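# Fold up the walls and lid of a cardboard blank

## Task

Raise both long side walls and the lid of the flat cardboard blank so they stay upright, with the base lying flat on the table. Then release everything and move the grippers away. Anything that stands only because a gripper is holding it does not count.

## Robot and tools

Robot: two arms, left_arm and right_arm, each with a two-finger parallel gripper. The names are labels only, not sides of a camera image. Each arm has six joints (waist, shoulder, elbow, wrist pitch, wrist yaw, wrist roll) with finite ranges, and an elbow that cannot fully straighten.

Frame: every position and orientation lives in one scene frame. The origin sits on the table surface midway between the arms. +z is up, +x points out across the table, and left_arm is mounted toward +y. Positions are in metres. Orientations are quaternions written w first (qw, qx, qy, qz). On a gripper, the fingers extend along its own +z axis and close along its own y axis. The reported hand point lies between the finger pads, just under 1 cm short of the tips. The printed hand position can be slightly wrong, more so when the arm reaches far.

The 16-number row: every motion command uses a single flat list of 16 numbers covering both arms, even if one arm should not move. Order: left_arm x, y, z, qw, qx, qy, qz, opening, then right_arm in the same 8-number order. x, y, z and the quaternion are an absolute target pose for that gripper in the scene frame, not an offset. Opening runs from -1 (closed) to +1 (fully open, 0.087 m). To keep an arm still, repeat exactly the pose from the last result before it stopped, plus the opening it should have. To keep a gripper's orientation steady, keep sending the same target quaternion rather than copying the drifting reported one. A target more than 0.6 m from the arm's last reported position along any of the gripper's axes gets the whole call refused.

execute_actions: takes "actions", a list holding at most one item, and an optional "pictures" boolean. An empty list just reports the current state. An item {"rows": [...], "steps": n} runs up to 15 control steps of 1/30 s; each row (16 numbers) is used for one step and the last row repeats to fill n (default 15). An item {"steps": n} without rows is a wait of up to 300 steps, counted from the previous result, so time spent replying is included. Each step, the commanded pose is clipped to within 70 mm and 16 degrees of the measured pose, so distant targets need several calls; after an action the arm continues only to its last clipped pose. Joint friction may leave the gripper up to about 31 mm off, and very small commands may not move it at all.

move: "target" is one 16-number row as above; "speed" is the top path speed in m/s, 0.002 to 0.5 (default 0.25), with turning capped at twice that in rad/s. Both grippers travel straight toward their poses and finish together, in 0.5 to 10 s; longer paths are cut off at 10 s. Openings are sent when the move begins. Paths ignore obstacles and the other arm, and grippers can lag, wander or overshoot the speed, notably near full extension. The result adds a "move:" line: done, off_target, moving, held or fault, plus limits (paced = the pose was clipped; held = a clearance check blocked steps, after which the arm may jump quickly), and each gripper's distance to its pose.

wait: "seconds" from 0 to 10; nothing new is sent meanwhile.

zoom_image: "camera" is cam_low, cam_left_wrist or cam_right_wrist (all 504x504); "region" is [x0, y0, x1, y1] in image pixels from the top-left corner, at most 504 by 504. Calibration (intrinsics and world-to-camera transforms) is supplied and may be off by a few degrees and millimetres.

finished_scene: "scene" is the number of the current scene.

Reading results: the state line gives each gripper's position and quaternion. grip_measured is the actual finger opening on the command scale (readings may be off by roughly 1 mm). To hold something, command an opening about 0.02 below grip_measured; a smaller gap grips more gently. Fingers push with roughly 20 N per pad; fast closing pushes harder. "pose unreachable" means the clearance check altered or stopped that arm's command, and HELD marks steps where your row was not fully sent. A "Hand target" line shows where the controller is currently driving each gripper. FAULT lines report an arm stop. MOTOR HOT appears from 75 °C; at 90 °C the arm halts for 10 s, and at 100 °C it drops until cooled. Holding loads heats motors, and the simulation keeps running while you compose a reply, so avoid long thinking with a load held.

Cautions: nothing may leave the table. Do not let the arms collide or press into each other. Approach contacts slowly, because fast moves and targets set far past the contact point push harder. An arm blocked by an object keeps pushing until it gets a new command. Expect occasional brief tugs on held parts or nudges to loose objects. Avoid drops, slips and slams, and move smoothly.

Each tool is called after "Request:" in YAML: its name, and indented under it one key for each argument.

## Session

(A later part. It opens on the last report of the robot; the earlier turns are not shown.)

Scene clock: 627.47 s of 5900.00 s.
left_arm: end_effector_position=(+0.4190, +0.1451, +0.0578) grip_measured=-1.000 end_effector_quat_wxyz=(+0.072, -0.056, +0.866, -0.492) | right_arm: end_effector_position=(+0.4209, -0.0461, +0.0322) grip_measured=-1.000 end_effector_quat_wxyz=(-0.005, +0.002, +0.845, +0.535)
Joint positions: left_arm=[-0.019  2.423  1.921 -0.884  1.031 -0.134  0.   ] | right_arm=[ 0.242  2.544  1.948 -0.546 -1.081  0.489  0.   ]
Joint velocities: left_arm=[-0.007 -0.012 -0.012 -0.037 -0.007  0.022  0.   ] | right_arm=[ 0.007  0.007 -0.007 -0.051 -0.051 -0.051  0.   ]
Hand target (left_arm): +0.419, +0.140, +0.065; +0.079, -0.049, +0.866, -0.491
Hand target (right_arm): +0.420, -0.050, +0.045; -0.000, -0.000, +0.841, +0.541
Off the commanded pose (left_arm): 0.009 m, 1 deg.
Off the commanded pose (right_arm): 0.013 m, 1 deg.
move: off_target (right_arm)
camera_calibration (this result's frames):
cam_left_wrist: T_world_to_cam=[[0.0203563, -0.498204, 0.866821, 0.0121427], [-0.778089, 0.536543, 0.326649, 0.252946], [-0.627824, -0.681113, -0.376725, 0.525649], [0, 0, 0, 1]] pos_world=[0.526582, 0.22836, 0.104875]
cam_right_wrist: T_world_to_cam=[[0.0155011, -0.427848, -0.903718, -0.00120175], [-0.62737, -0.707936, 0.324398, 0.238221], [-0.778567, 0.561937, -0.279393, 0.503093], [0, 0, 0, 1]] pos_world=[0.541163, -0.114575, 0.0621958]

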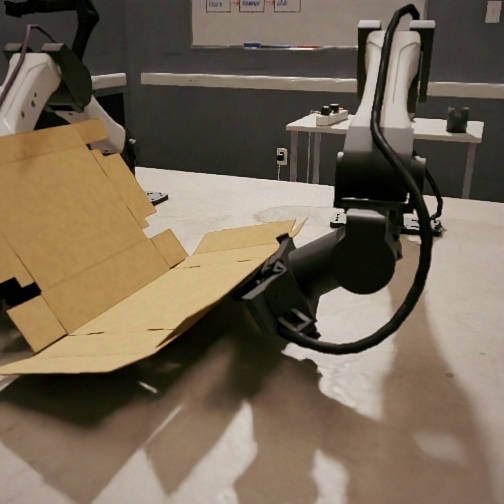

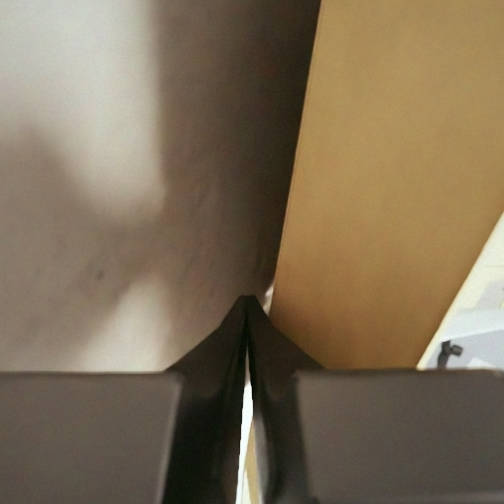

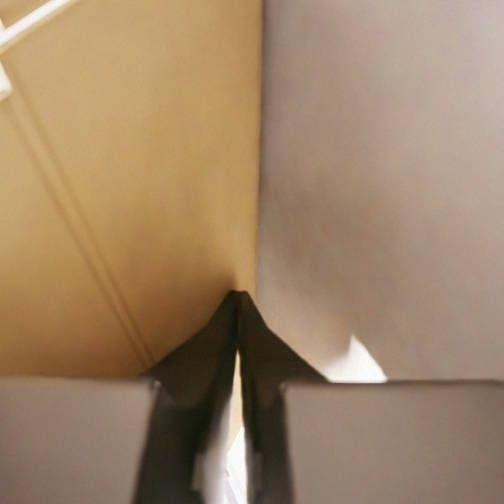

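Request:
move:
  target: [0.42,0.175,0.03,0.08,-0.05,0.865,-0.49,-1,0.3,-0.22,0.08,0,0,0.84,0.54,-1]
  speed: 0.12

Request:
move:
  target: [0.42,0.175,0.03,0.08,-0.05,0.865,-0.49,-1,0.15,-0.1,0.12,0.45,0,0.87,0.2,-1]

Request:
move:
  target: [0.42,0.175,0.03,0.08,-0.05,0.865,-0.49,-1,0.25,0.04,0.08,0.5,0,0.86,0.1,-1]

Request:
move:
  target: [0.42,0.175,0.03,0.08,-0.05,0.865,-0.49,-1,0.40,0.06,0.04,0.5,0,0.86,0.1,-1]
  speed: 0.12

Scene clock: 640.97 s of 5900.00 s.
left_arm: end_effector_position=(+0.4158, +0.1704, +0.0258) grip_measured=-1.000 end_effector_quat_wxyz=(+0.075, -0.052, +0.868, -0.488) | right_arm: end_effector_position=(+0.2984, -0.2151, +0.0745) grip_measured=-1.000 end_effector_quat_wxyz=(+0.000, +0.005, +0.841, +0.541)
Joint positions: left_arm=[ 0.032  2.489  1.921 -0.904  1.031 -0.024  0.   ] | right_arm=[-0.139  2.178  1.473 -1.185 -1.12  -0.348  0.   ]
Joint velocities: left_arm=[-0.007  0.007 -0.012  0.022  0.037 -0.022  0.   ] | right_arm=[ 0.002  0.002 -0.007 -0.051 -0.022 -0.022  0.   ]
Hand target (left_arm): +0.421, +0.175, +0.030; +0.081, -0.051, +0.866, -0.490
Hand target (right_arm): +0.297, -0.217, +0.078; +0.003, +0.002, +0.842, +0.540
Off the commanded pose (left_arm): 0.008 m, 1 deg.
Off the commanded pose (right_arm): 0.008 m, 1 deg.
After step 90, 8.03 s passed at rest.
move: done
camera_calibration (this result's frames):
cam_left_wrist: T_world_to_cam=[[0.0121894, -0.506336, 0.86225, 0.0573941], [-0.778016, 0.53688, 0.326269, 0.247308], [-0.628126, -0.674821, -0.387393, 0.528089], [0, 0, 0, 1]] pos_world=[0.523417, 0.252652, 0.0744012]
cam_right_wrist: T_world_to_cam=[[0.0173391, -0.414025, -0.9101, -0.0305803], [-0.636065, -0.706867, 0.309452, 0.0319283], [-0.77144, 0.573518, -0.275604, 0.514591], [0, 0, 0, 1]] pos_world=[0.417815, -0.285219, 0.104112]

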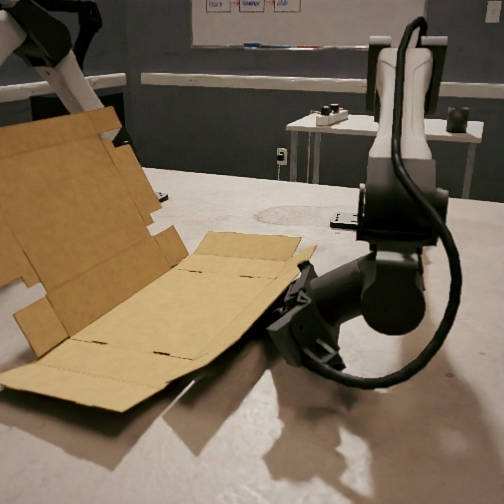

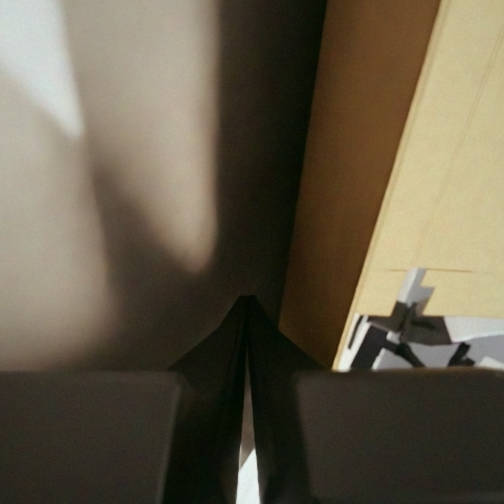

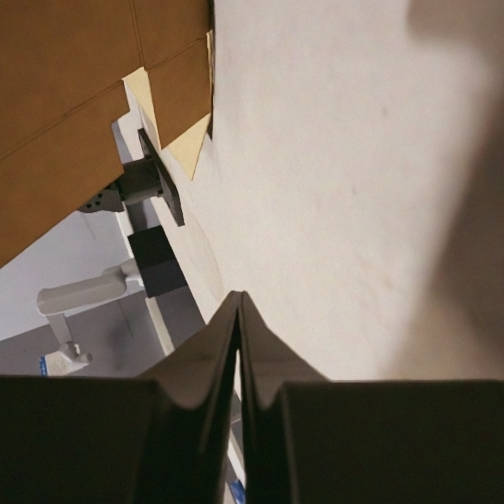

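Scene clock: 644.03 s of 5900.00 s.
left_arm: end_effector_position=(+0.4158, +0.1704, +0.0257) grip_measured=-1.000 end_effector_quat_wxyz=(+0.075, -0.051, +0.868, -0.488) | right_arm: end_effector_position=(+0.1507, -0.1035, +0.1112) grip_measured=-1.000 end_effector_quat_wxyz=(+0.445, -0.004, +0.872, +0.203)
Joint positions: left_arm=[ 0.032  2.489  1.921 -0.904  1.031 -0.021  0.   ] | right_arm=[ 1.139  0.878  0.495 -0.287  0.573  0.828  0.   ]
Joint velocities: left_arm=[ 0.002  0.027 -0.012  0.022 -0.007 -0.051  0.   ] | right_arm=[ 0.002  0.007 -0.002  0.051  0.051  0.022  0.   ]
Hand target (left_arm): +0.420, +0.175, +0.030; +0.081, -0.050, +0.866, -0.491
Hand target (right_arm): +0.151, -0.099, +0.115; +0.446, -0.003, +0.872, +0.204
Off the commanded pose (left_arm): 0.008 m, 1 deg.
Off the commanded pose (right_arm): 0.010 m, 1 deg.
move: done
camera_calibration (this result's frames):
cam_left_wrist: T_world_to_cam=[[0.00993835, -0.506704, 0.862063, 0.058493], [-0.778013, 0.537657, 0.324994, 0.247206], [-0.62817, -0.673926, -0.388879, 0.527994], [0, 0, 0, 1]] pos_world=[0.523418, 0.252555, 0.0745604]
cam_right_wrist: T_world_to_cam=[[0.202891, -0.921617, -0.330842, -0.093278], [-0.978863, -0.182018, -0.0932526, 0.156285], [0.025724, 0.34277, -0.939067, 0.276519], [0, 0, 0, 1]] pos_world=[0.164794, -0.152302, 0.243384]

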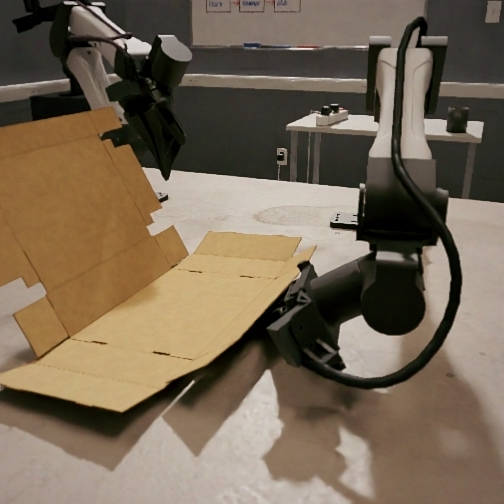

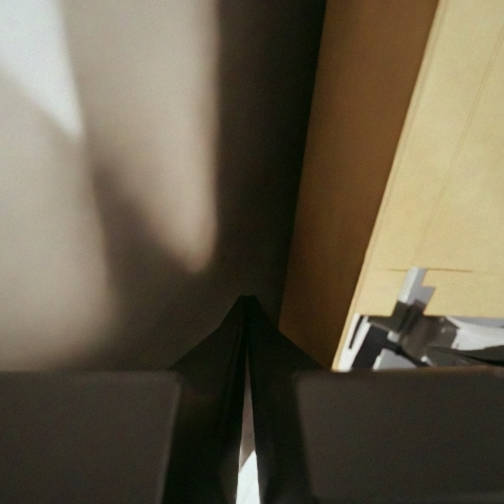

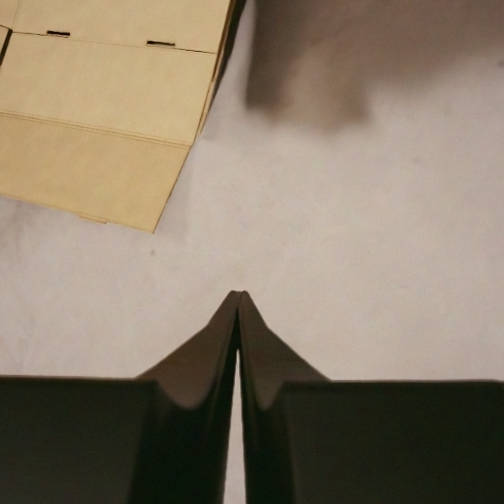

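Scene clock: 645.30 s of 5900.00 s.
left_arm: end_effector_position=(+0.4158, +0.1704, +0.0257) grip_measured=-1.000 end_effector_quat_wxyz=(+0.075, -0.051, +0.868, -0.488) | right_arm: end_effector_position=(+0.2476, +0.0304, +0.0754) grip_measured=-1.000 end_effector_quat_wxyz=(+0.491, -0.003, +0.866, +0.094)
Joint positions: left_arm=[ 0.032  2.489  1.921 -0.904  1.031 -0.021  0.   ] | right_arm=[ 1.146  1.778  1.035 -0.029  0.772  0.782  0.   ]
Joint velocities: left_arm=[ 0.007 -0.002  0.022 -0.007  0.007 -0.037  0.   ] | right_arm=[-0.017 -0.002 -0.012  0.007  0.037 -0.022  0.   ]
Hand target (left_arm): +0.420, +0.175, +0.030; +0.081, -0.050, +0.866, -0.491
Hand target (right_arm): +0.252, +0.038, +0.083; +0.500, +0.001, +0.860, +0.100
Off the commanded pose (left_arm): 0.008 m, 1 deg.
Off the commanded pose (right_arm): 0.011 m, 1 deg.
move: off_target (right_arm)
camera_calibration (this result's frames):
cam_left_wrist: T_world_to_cam=[[0.00993835, -0.506704, 0.862063, 0.058493], [-0.778013, 0.537657, 0.324994, 0.247206], [-0.62817, -0.673926, -0.388879, 0.527994], [0, 0, 0, 1]] pos_world=[0.523418, 0.252555, 0.0745604]
cam_right_wrist: T_world_to_cam=[[0.109328, -0.984352, -0.138198, 0.0091993], [-0.984391, -0.087929, -0.152453, 0.275171], [0.137916, 0.152708, -0.978601, 0.175491], [0, 0, 0, 1]] pos_world=[0.245667, 0.00645192, 0.214958]

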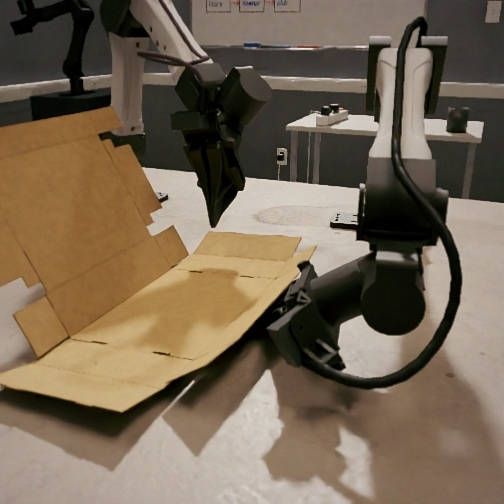

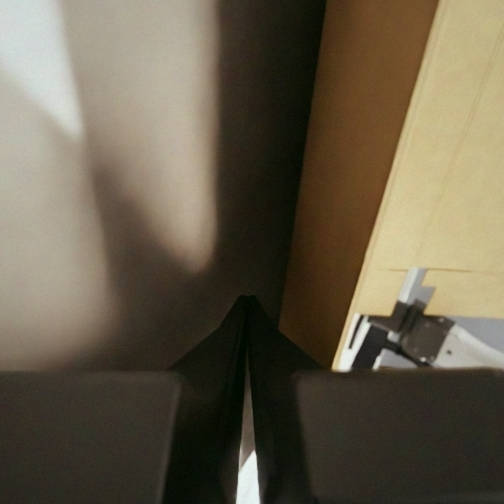

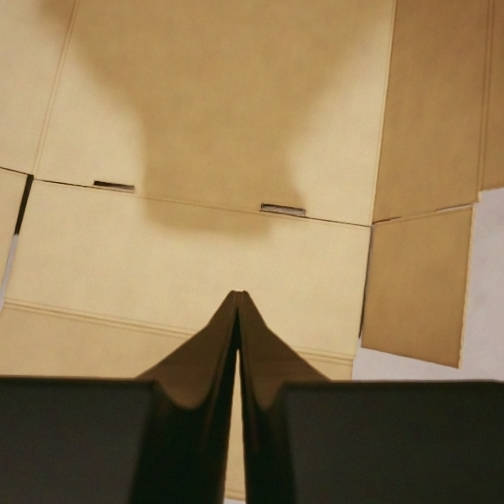

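Scene clock: 647.00 s of 5900.00 s.
left_arm: end_effector_position=(+0.4158, +0.1704, +0.0257) grip_measured=-1.000 end_effector_quat_wxyz=(+0.075, -0.051, +0.868, -0.488) | right_arm: end_effector_position=(+0.3923, +0.0530, +0.0356) grip_measured=-1.000 end_effector_quat_wxyz=(+0.494, -0.002, +0.865, +0.092)
Joint positions: left_arm=[ 0.032  2.489  1.921 -0.904  1.031 -0.021  0.   ] | right_arm=[0.875 2.178 1.403 0.145 0.571 0.556 0.   ]
Joint velocities: left_arm=[ 0.002  0.007 -0.002  0.007 -0.081  0.022  0.   ] | right_arm=[ 0.002  0.002  0.012  0.007 -0.022 -0.022  0.   ]
Hand target (left_arm): +0.420, +0.175, +0.030; +0.081, -0.050, +0.866, -0.491
Hand target (right_arm): +0.400, +0.058, +0.042; +0.501, -0.001, +0.859, +0.100
Off the commanded pose (left_arm): 0.008 m, 1 deg.
Off the commanded pose (right_arm): 0.011 m, 1 deg.
move: off_target (right_arm)
camera_calibration (this result's frames):
cam_left_wrist: T_world_to_cam=[[0.00993835, -0.506704, 0.862063, 0.058493], [-0.778013, 0.537657, 0.324994, 0.247206], [-0.62817, -0.673926, -0.388879, 0.527994], [0, 0, 0, 1]] pos_world=[0.523418, 0.252555, 0.0745604]
cam_right_wrist: T_world_to_cam=[[0.105742, -0.985164, -0.135171, 0.01146], [-0.983907, -0.0839669, -0.157721, 0.413252], [0.144031, 0.149674, -0.978189, 0.110873], [0, 0, 0, 1]] pos_world=[0.389421, 0.0293948, 0.175182]

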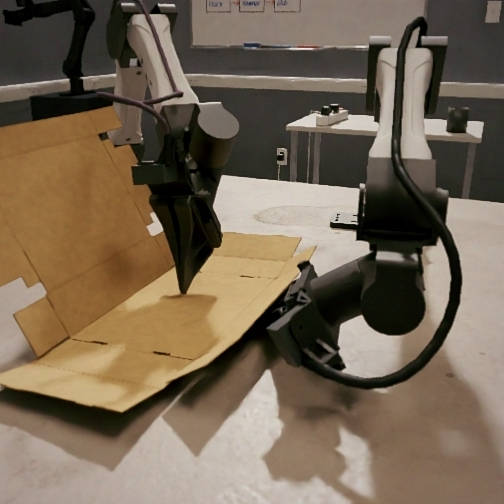

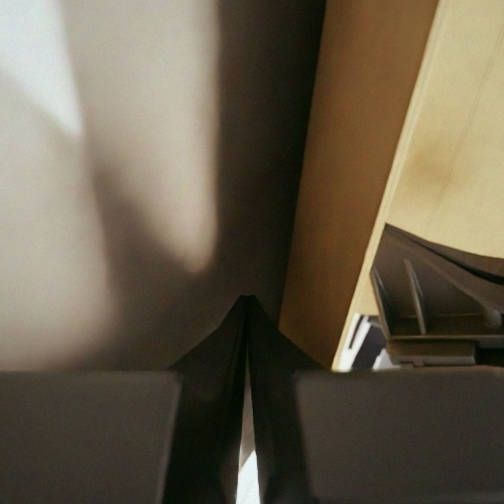

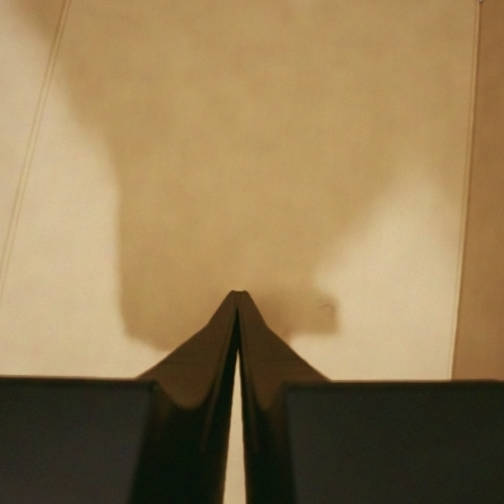

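Request:
move:
  target: [0.42,0.17,0.03,0.08,-0.05,0.865,-0.49,-1,0.41,0.055,-0.015,0.5,0,0.86,0.1,-1]
  speed: 0.04

Request:
move:
  target: [0.42,0.145,0.065,0.08,-0.05,0.865,-0.49,-1,0.41,0.055,-0.015,0.5,0,0.86,0.1,-1]
  speed: 0.03

Request:
move:
  target: [0.42,0.10,0.062,0.08,-0.05,0.865,-0.49,-1,0.41,0.055,-0.015,0.5,0,0.86,0.1,-1]
  speed: 0.03

Scene clock: 657.30 s of 5900.00 s.
left_arm: end_effector_position=(+0.4158, +0.1707, +0.0252) grip_measured=-1.000 end_effector_quat_wxyz=(+0.075, -0.051, +0.869, -0.487) | right_arm: end_effector_position=(+0.4145, +0.0636, +0.0212) grip_measured=-1.000 end_effector_quat_wxyz=(+0.527, +0.017, +0.841, +0.119)
Joint positions: left_arm=[ 0.032  2.489  1.921 -0.904  1.027 -0.021  0.   ] | right_arm=[0.859 2.271 1.404 0.35  0.573 0.542 0.   ]
Joint velocities: left_arm=[-0.002 -0.007 -0.017 -0.007 -0.081 -0.007  0.   ] | right_arm=[-0.007  0.012 -0.012 -0.007  0.037 -0.007  0.   ]
Hand target (left_arm): +0.420, +0.170, +0.030; +0.080, -0.050, +0.866, -0.491
Hand target (right_arm): +0.409, +0.054, -0.013; +0.500, +0.000, +0.860, +0.101
Off the commanded pose (left_arm): 0.006 m, 1 deg.
Off the commanded pose (right_arm): 0.038 m, 5 deg.
After step 90, 5.67 s passed at rest.
move: off_target (right_arm)
camera_calibration (this result's frames):
cam_left_wrist: T_world_to_cam=[[0.0105556, -0.509609, 0.860341, 0.059378], [-0.778027, 0.536292, 0.327209, 0.247392], [-0.628142, -0.672822, -0.390828, 0.527856], [0, 0, 0, 1]] pos_world=[0.52342, 0.252739, 0.0742668]
cam_right_wrist: T_world_to_cam=[[0.107984, -0.974496, -0.196716, 0.0172901], [-0.969188, -0.059125, -0.239123, 0.427769], [0.221394, 0.216476, -0.950854, 0.0551882], [0, 0, 0, 1]] pos_world=[0.400503, 0.0301941, 0.158166]

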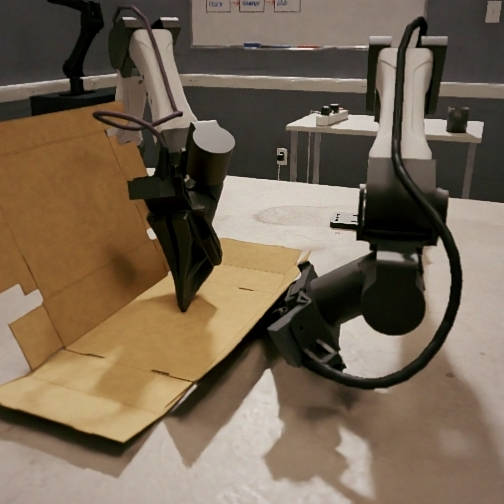

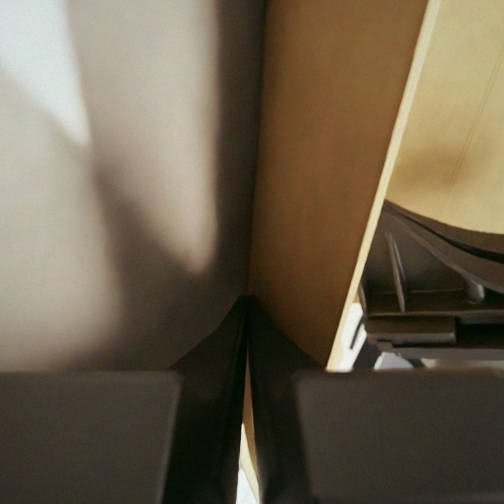

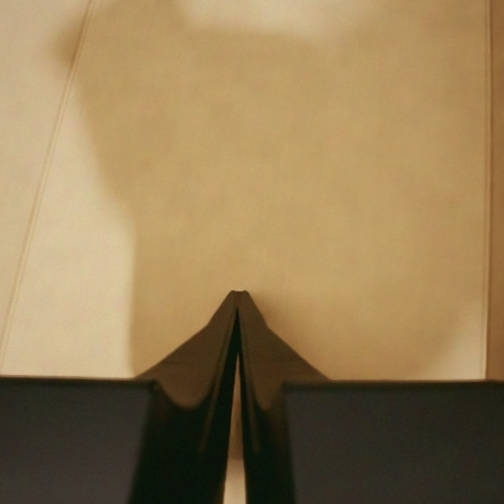

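Scene clock: 659.10 s of 5900.00 s.
left_arm: end_effector_position=(+0.4204, +0.1658, +0.0377) grip_measured=-1.000 end_effector_quat_wxyz=(+0.079, -0.061, +0.880, -0.464) | right_arm: end_effector_position=(+0.4192, +0.0605, +0.0252) grip_measured=-1.000 end_effector_quat_wxyz=(+0.536, +0.027, +0.835, +0.117)
Joint positions: left_arm=[ 0.012  2.445  1.921 -0.889  0.971 -0.09   0.   ] | right_arm=[0.854 2.271 1.404 0.368 0.592 0.542 0.   ]
Joint velocities: left_arm=[ 0.007  0.022 -0.002  0.022  0.037  0.007  0.   ] | right_arm=[ 0.002 -0.007  0.017  0.037 -0.037 -0.051  0.   ]
Hand target (left_arm): +0.418, +0.146, +0.064; +0.078, -0.049, +0.866, -0.491
Hand target (right_arm): +0.408, +0.054, -0.014; +0.500, +0.001, +0.860, +0.100
Off the commanded pose (left_arm): 0.034 m, 4 deg.
Off the commanded pose (right_arm): 0.042 m, 6 deg.
move: off_target (left_arm, right_arm)
camera_calibration (this result's frames):
cam_left_wrist: T_world_to_cam=[[0.0285795, -0.552186, 0.833231, 0.0465882], [-0.787799, 0.500638, 0.358796, 0.258339], [-0.615269, -0.666673, -0.420703, 0.527042], [0, 0, 0, 1]] pos_world=[0.52646, 0.247756, 0.0902187]
cam_right_wrist: T_world_to_cam=[[0.0912837, -0.97519, -0.201671, 0.0217102], [-0.965603, -0.0371659, -0.25735, 0.430788], [0.24347, 0.218226, -0.945039, 0.0490713], [0, 0, 0, 1]] pos_world=[0.402041, 0.0264736, 0.161616]

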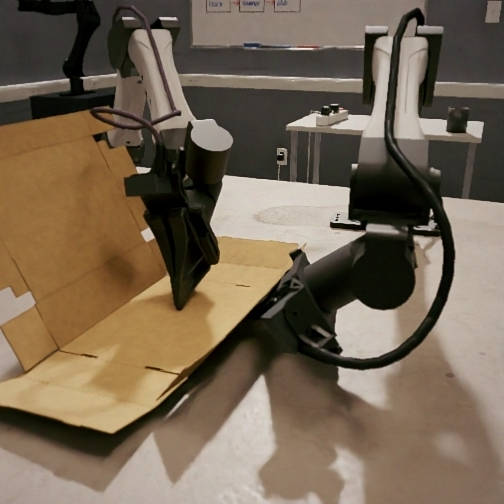

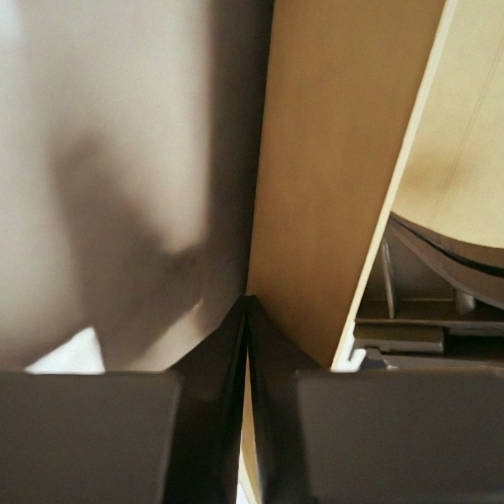

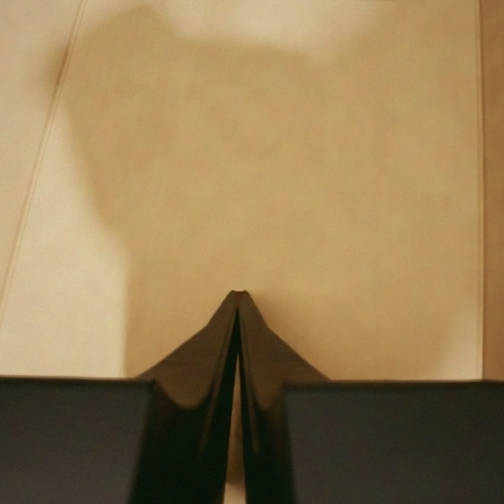

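Scene clock: 661.70 s of 5900.00 s.
left_arm: end_effector_position=(+0.4224, +0.1246, +0.0353) grip_measured=-1.000 end_effector_quat_wxyz=(+0.077, -0.067, +0.883, -0.458) | right_arm: end_effector_position=(+0.4261, +0.0493, +0.0260) grip_measured=-1.000 end_effector_quat_wxyz=(+0.543, +0.037, +0.833, +0.101)
Joint positions: left_arm=[-0.077  2.403  1.832 -0.72   0.938 -0.252  0.   ] | right_arm=[0.841 2.271 1.404 0.366 0.62  0.535 0.   ]
Joint velocities: left_arm=[ 0.007  0.002 -0.002  0.007 -0.007 -0.022  0.   ] | right_arm=[-0.007  0.007 -0.002 -0.007 -0.007 -0.037  0.   ]
Hand target (left_arm): +0.418, +0.101, +0.061; +0.076, -0.048, +0.867, -0.491
Hand target (right_arm): +0.408, +0.053, -0.013; +0.500, +0.002, +0.860, +0.100
Off the commanded pose (left_arm): 0.036 m, 5 deg.
Off the commanded pose (right_arm): 0.044 m, 7 deg.
move: off_target (left_arm, right_arm)
camera_calibration (this result's frames):
cam_left_wrist: T_world_to_cam=[[0.0429276, -0.560452, 0.827074, 0.0209773], [-0.788548, 0.489318, 0.372506, 0.282643], [-0.613474, -0.668178, -0.420938, 0.499154], [0, 0, 0, 1]] pos_world=[0.528194, 0.206978, 0.0874769]
cam_right_wrist: T_world_to_cam=[[0.0577321, -0.981041, -0.185004, 0.024493], [-0.963761, -0.0064234, -0.266689, 0.435161], [0.260444, 0.193696, -0.94586, 0.0445803], [0, 0, 0, 1]] pos_world=[0.406367, 0.0181888, 0.162751]

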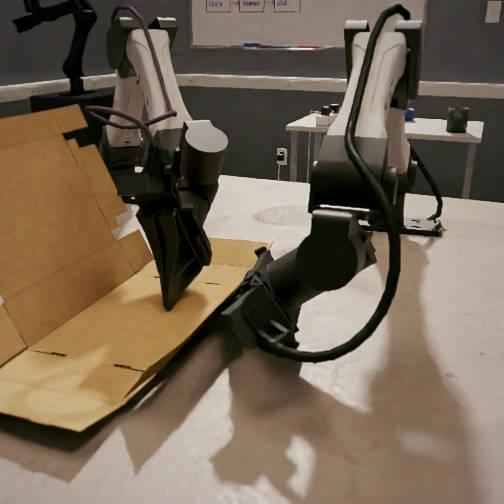

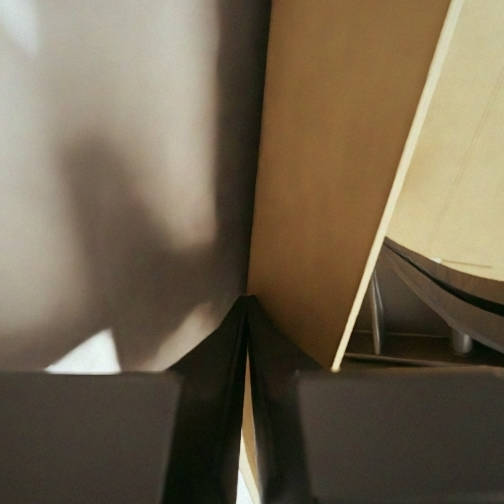

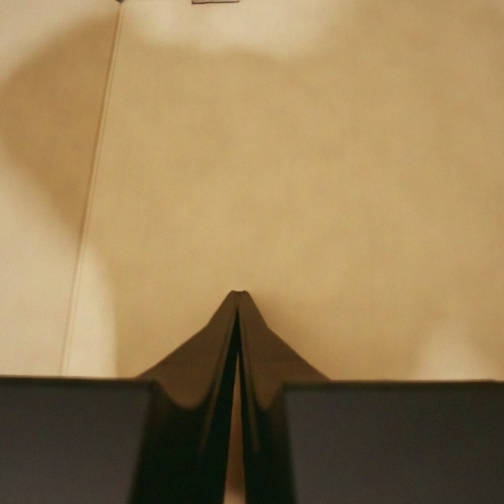

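Request:
move:
  target: [0.42,0.16,0.035,0.08,-0.05,0.865,-0.49,-1,0.42,0.05,-0.015,0.5,0,0.86,0.1,-1]
  speed: 0.04

Request:
move:
  target: [0.42,0.14,0.068,0.08,-0.05,0.865,-0.49,-1,0.42,0.05,-0.015,0.5,0,0.86,0.1,-1]
  speed: 0.03

Scene clock: 671.70 s of 5900.00 s.
left_arm: end_effector_position=(+0.4181, +0.1569, +0.0317) grip_measured=-1.000 end_effector_quat_wxyz=(+0.080, -0.051, +0.869, -0.485) | right_arm: end_effector_position=(+0.4259, +0.0526, +0.0212) grip_measured=-1.000 end_effector_quat_wxyz=(+0.533, +0.025, +0.838, +0.113)
Joint positions: left_arm=[ 0.003  2.453  1.881 -0.834  1.019 -0.089  0.   ] | right_arm=[0.833 2.277 1.404 0.368 0.574 0.53  0.   ]
Joint velocities: left_arm=[-0.002  0.007 -0.002 -0.022  0.022  0.037  0.   ] | right_arm=[-0.007 -0.017  0.007  0.081  0.022 -0.022  0.   ]
Hand target (left_arm): +0.420, +0.160, +0.035; +0.081, -0.051, +0.866, -0.490
Hand target (right_arm): +0.418, +0.049, -0.014; +0.500, +0.001, +0.860, +0.101
Off the commanded pose (left_arm): 0.005 m, 1 deg.
Off the commanded pose (right_arm): 0.037 m, 6 deg.
After step 90, 5.17 s passed at rest.
move: off_target (right_arm)
camera_calibration (this result's frames):
cam_left_wrist: T_world_to_cam=[[0.00635835, -0.513769, 0.857905, 0.0492241], [-0.783986, 0.530002, 0.32321, 0.258056], [-0.620746, -0.67464, -0.399418, 0.520035], [0, 0, 0, 1]] pos_world=[0.524809, 0.239356, 0.0820756]
cam_right_wrist: T_world_to_cam=[[0.0883168, -0.977138, -0.193396, 0.0138017], [-0.967639, -0.0380874, -0.249447, 0.436613], [0.236378, 0.209168, -0.94888, 0.0489143], [0, 0, 0, 1]] pos_world=[0.409703, 0.0198843, 0.157995]

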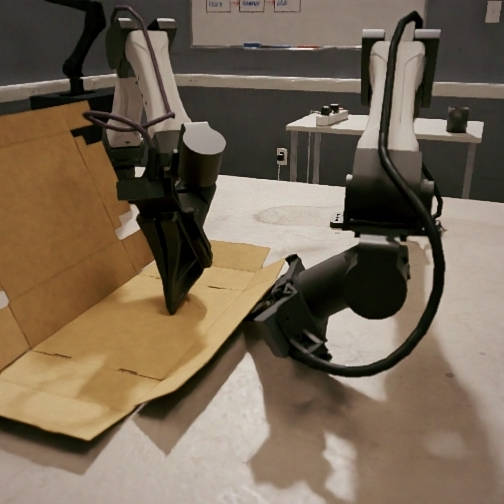

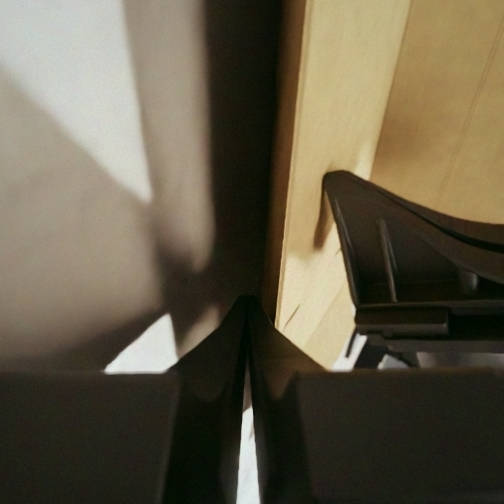

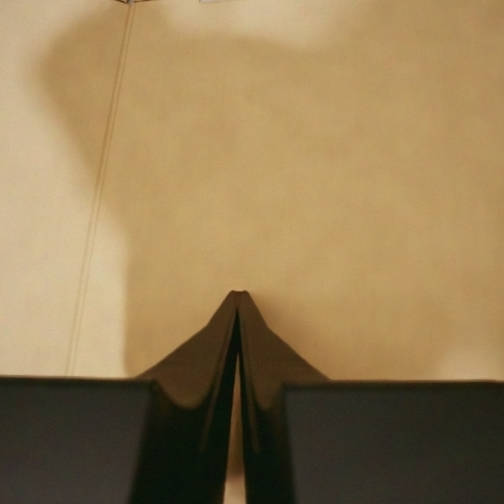

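Scene clock: 673.57 s of 5900.00 s.
left_arm: end_effector_position=(+0.4179, +0.1492, +0.0430) grip_measured=-1.000 end_effector_quat_wxyz=(+0.076, -0.057, +0.872, -0.481) | right_arm: end_effector_position=(+0.4263, +0.0531, +0.0214) grip_measured=-1.000 end_effector_quat_wxyz=(+0.534, +0.025, +0.837, +0.114)
Joint positions: left_arm=[-0.015  2.425  1.881 -0.839  1.005 -0.13   0.   ] | right_arm=[0.833 2.278 1.404 0.374 0.574 0.528 0.   ]
Joint velocities: left_arm=[-0.007  0.002  0.012 -0.125  0.051  0.066  0.   ] | right_arm=[-0.002  0.012 -0.002 -0.037  0.007  0.051  0.   ]
Hand target (left_arm): +0.419, +0.140, +0.068; +0.080, -0.050, +0.866, -0.491
Hand target (right_arm): +0.418, +0.049, -0.014; +0.500, +0.001, +0.860, +0.101
Off the commanded pose (left_arm): 0.027 m, 2 deg.
Off the commanded pose (right_arm): 0.037 m, 6 deg.
move: off_target (left_arm, right_arm)
camera_calibration (this result's frames):
cam_left_wrist: T_world_to_cam=[[0.0218316, -0.52026, 0.853729, 0.0302296], [-0.782868, 0.52221, 0.338252, 0.258321], [-0.621805, -0.675742, -0.395894, 0.519682], [0, 0, 0, 1]] pos_world=[0.524712, 0.232, 0.0925534]
cam_right_wrist: T_world_to_cam=[[0.0895266, -0.976757, -0.194759, 0.0137151], [-0.966831, -0.0382628, -0.252536, 0.436866], [0.239214, 0.210908, -0.947784, 0.0475748], [0, 0, 0, 1]] pos_world=[0.409767, 0.0200782, 0.158086]

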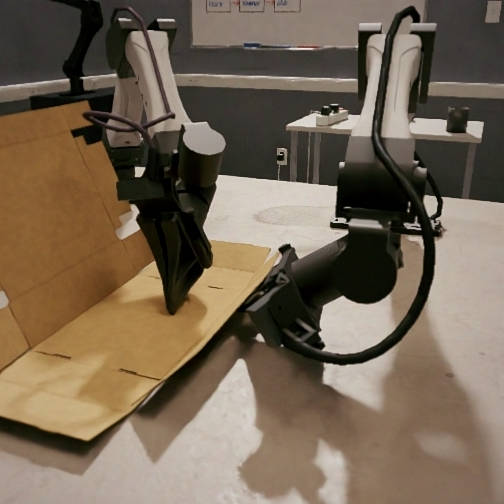

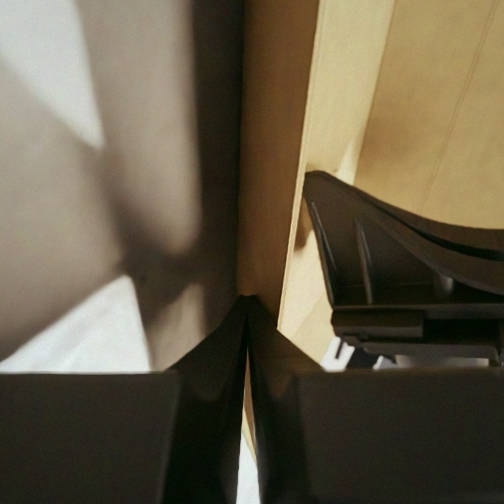

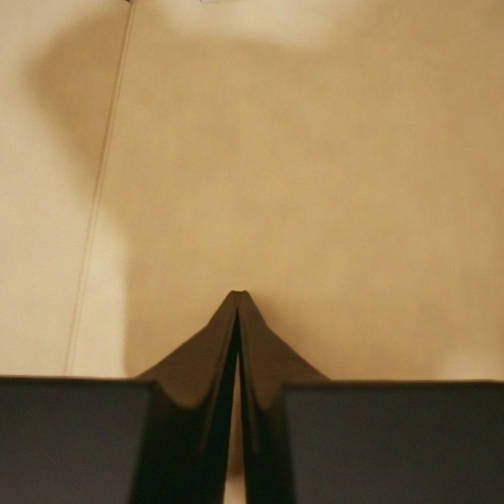

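Request:
move:
  target: [0.42,0.125,0.085,0.08,-0.05,0.865,-0.49,-1,0.42,0.05,-0.015,0.5,0,0.86,0.1,-1]
  speed: 0.03

Scene clock: 678.57 s of 5900.00 s.
left_arm: end_effector_position=(+0.4181, +0.1406, +0.0527) grip_measured=-1.000 end_effector_quat_wxyz=(+0.074, -0.062, +0.879, -0.467) | right_arm: end_effector_position=(+0.4270, +0.0531, +0.0223) grip_measured=-1.000 end_effector_quat_wxyz=(+0.536, +0.026, +0.836, +0.114)
Joint positions: left_arm=[-0.039  2.395  1.881 -0.839  0.97  -0.177  0.   ] | right_arm=[0.833 2.278 1.404 0.379 0.577 0.527 0.   ]
Joint velocities: left_arm=[-0.002 -0.017 -0.007 -0.081  0.022 -0.007  0.   ] | right_arm=[-0.012 -0.022 -0.007  0.007  0.007 -0.007  0.   ]
Hand target (left_arm): +0.418, +0.125, +0.084; +0.079, -0.049, +0.866, -0.491
Hand target (right_arm): +0.418, +0.049, -0.014; +0.500, +0.001, +0.860, +0.101
Off the commanded pose (left_arm): 0.036 m, 3 deg.
Off the commanded pose (right_arm): 0.038 m, 6 deg.
After step 90, 0.10 s passed at rest.
move: off_target (left_arm, right_arm)
camera_calibration (this result's frames):
cam_left_wrist: T_world_to_cam=[[0.0356125, -0.544585, 0.837949, 0.0159473], [-0.783269, 0.505534, 0.361836, 0.260991], [-0.620662, -0.669225, -0.408553, 0.517081], [0, 0, 0, 1]] pos_world=[0.524791, 0.222789, 0.103456]
cam_right_wrist: T_world_to_cam=[[0.0885145, -0.976647, -0.19577, 0.0142967], [-0.965817, -0.036077, -0.256701, 0.437264], [0.243643, 0.2118, -0.946456, 0.0463501], [0, 0, 0, 1]] pos_world=[0.409758, 0.019921, 0.158913]

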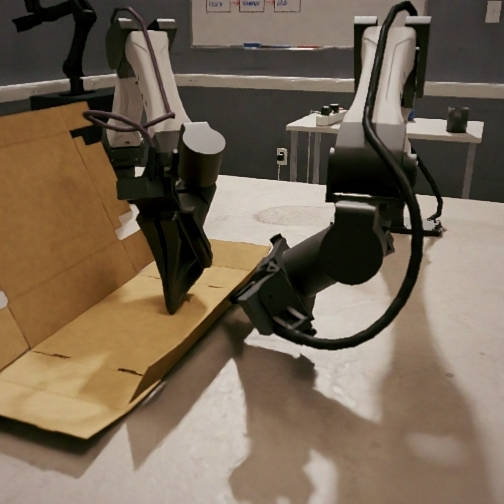

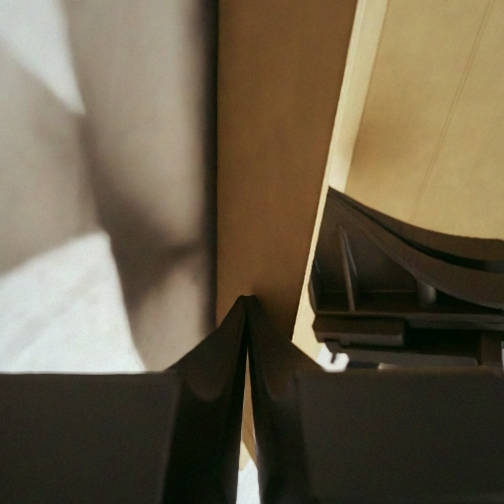

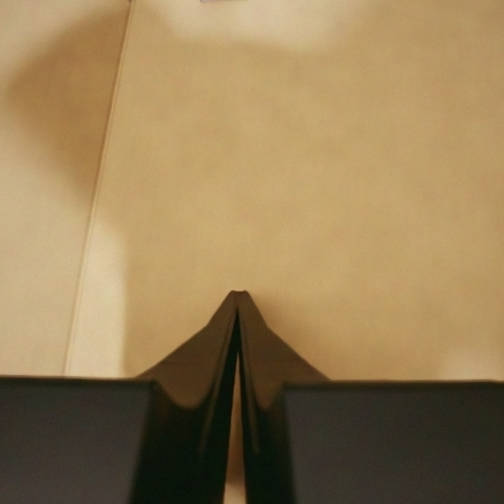

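Progressing along the arc.

Request:
move:
  target: [0.42,0.095,0.085,0.08,-0.05,0.865,-0.49,-1,0.42,0.05,-0.015,0.5,0,0.86,0.1,-1]
  speed: 0.03

Request:
move:
  target: [0.42,0.07,0.068,0.08,-0.05,0.865,-0.49,-1,0.42,0.05,-0.015,0.5,0,0.86,0.1,-1]
  speed: 0.03

Scene clock: 684.40 s of 5900.00 s.
left_arm: end_effector_position=(+0.4226, +0.1174, +0.0577) grip_measured=-1.000 end_effector_quat_wxyz=(+0.075, -0.067, +0.883, -0.458) | right_arm: end_effector_position=(+0.4310, +0.0465, +0.0225) grip_measured=-1.000 end_effector_quat_wxyz=(+0.539, +0.032, +0.835, +0.105)
Joint positions: left_arm=[-0.092  2.374  1.87  -0.774  0.934 -0.272  0.   ] | right_arm=[0.824 2.278 1.404 0.377 0.591 0.525 0.   ]
Joint velocities: left_arm=[-0.012 -0.002 -0.007 -0.007 -0.007 -0.022  0.   ] | right_arm=[ 0.007 -0.012  0.002 -0.066 -0.007  0.022  0.   ]
Hand target (left_arm): +0.418, +0.096, +0.085; +0.076, -0.048, +0.867, -0.491
Hand target (right_arm): +0.418, +0.048, -0.014; +0.500, +0.002, +0.860, +0.100
Off the commanded pose (left_arm): 0.035 m, 5 deg.
Off the commanded pose (right_arm): 0.039 m, 7 deg.
After step 90, 0.73 s passed at rest.
move: off_target (left_arm, right_arm)
camera_calibration (this result's frames):
cam_left_wrist: T_world_to_cam=[[0.0439118, -0.56065, 0.826887, -0.00196383], [-0.786267, 0.491221, 0.374814, 0.276659], [-0.616324, -0.666613, -0.419251, 0.504827], [0, 0, 0, 1]] pos_world=[0.528751, 0.199523, 0.109577]
cam_right_wrist: T_world_to_cam=[[0.0690201, -0.979739, -0.188008, 0.015946], [-0.965282, -0.0179952, -0.260591, 0.440002], [0.251928, 0.199467, -0.946966, 0.044005], [0, 0, 0, 1]] pos_world=[0.412539, 0.0147633, 0.15933]

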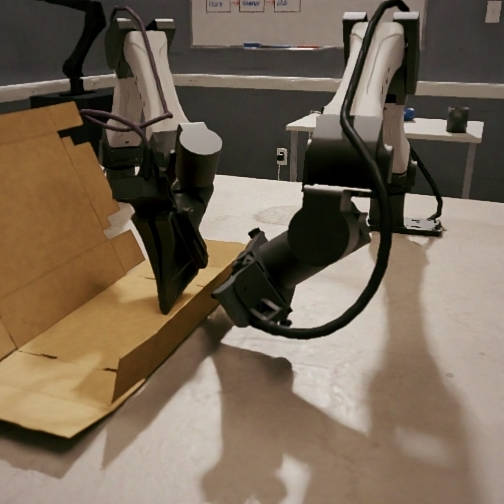

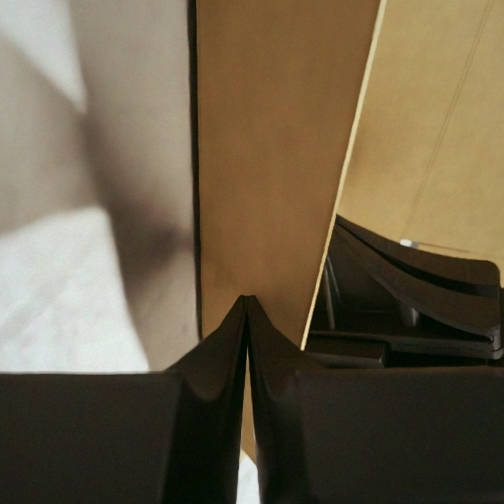

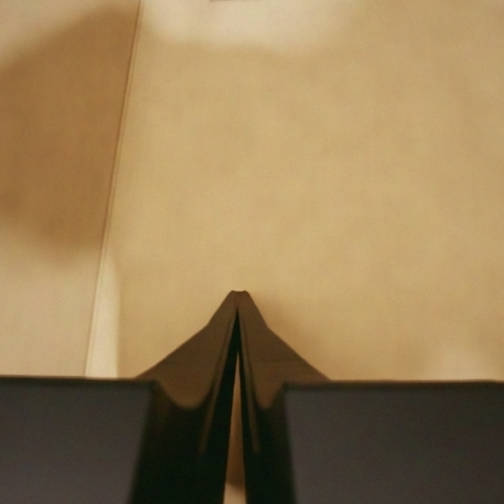

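Scene clock: 686.57 s of 5900.00 s.
left_arm: end_effector_position=(+0.4222, +0.0908, +0.0509) grip_measured=-1.000 end_effector_quat_wxyz=(+0.074, -0.070, +0.878, -0.468) | right_arm: end_effector_position=(+0.4317, +0.0438, +0.0218) grip_measured=-1.000 end_effector_quat_wxyz=(+0.540, +0.033, +0.835, +0.099)
Joint positions: left_arm=[-0.143  2.363  1.802 -0.638  0.938 -0.373  0.   ] | right_arm=[0.822 2.278 1.404 0.372 0.599 0.522 0.   ]
Joint velocities: left_arm=[ 0.022 -0.017 -0.002  0.051 -0.022 -0.051  0.   ] | right_arm=[-0.012  0.012  0.007 -0.066  0.007  0.007  0.   ]
Hand target (left_arm): +0.418, +0.071, +0.068; +0.078, -0.048, +0.866, -0.491
Hand target (right_arm): +0.418, +0.048, -0.014; +0.500, +0.002, +0.860, +0.100
Off the commanded pose (left_arm): 0.027 m, 4 deg.
Off the commanded pose (right_arm): 0.039 m, 7 deg.
move: off_target (left_arm, right_arm)
camera_calibration (this result's frames):
cam_left_wrist: T_world_to_cam=[[0.0492539, -0.541169, 0.83947, -0.0159964], [-0.787047, 0.496435, 0.366208, 0.292261], [-0.614923, -0.67874, -0.401475, 0.483653], [0, 0, 0, 1]] pos_world=[0.528221, 0.174529, 0.100574]
cam_right_wrist: T_world_to_cam=[[0.0617978, -0.981806, -0.179547, 0.0161467], [-0.965612, -0.0132954, -0.259649, 0.440289], [0.252537, 0.189419, -0.948865, 0.0439094], [0, 0, 0, 1]] pos_world=[0.413062, 0.0133895, 0.158884]

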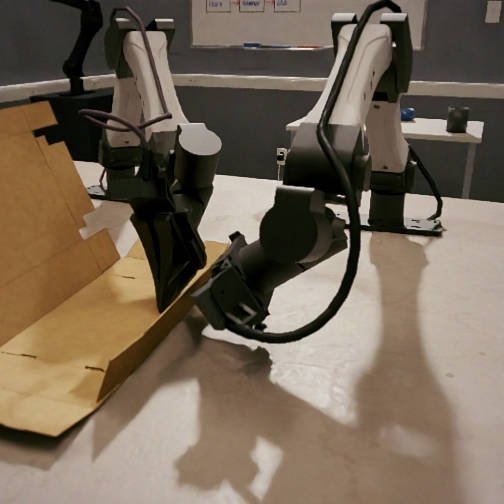

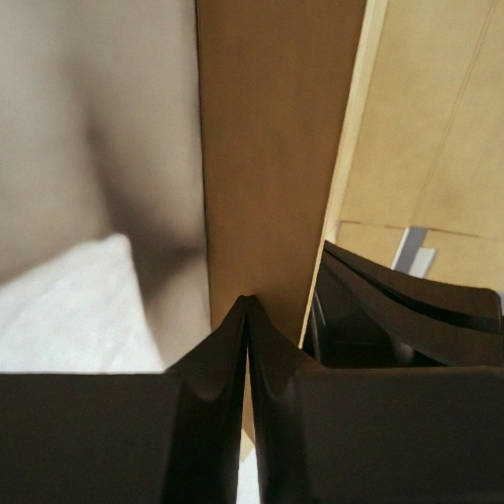

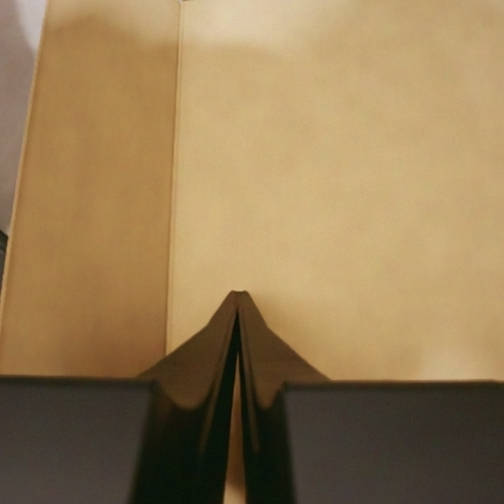

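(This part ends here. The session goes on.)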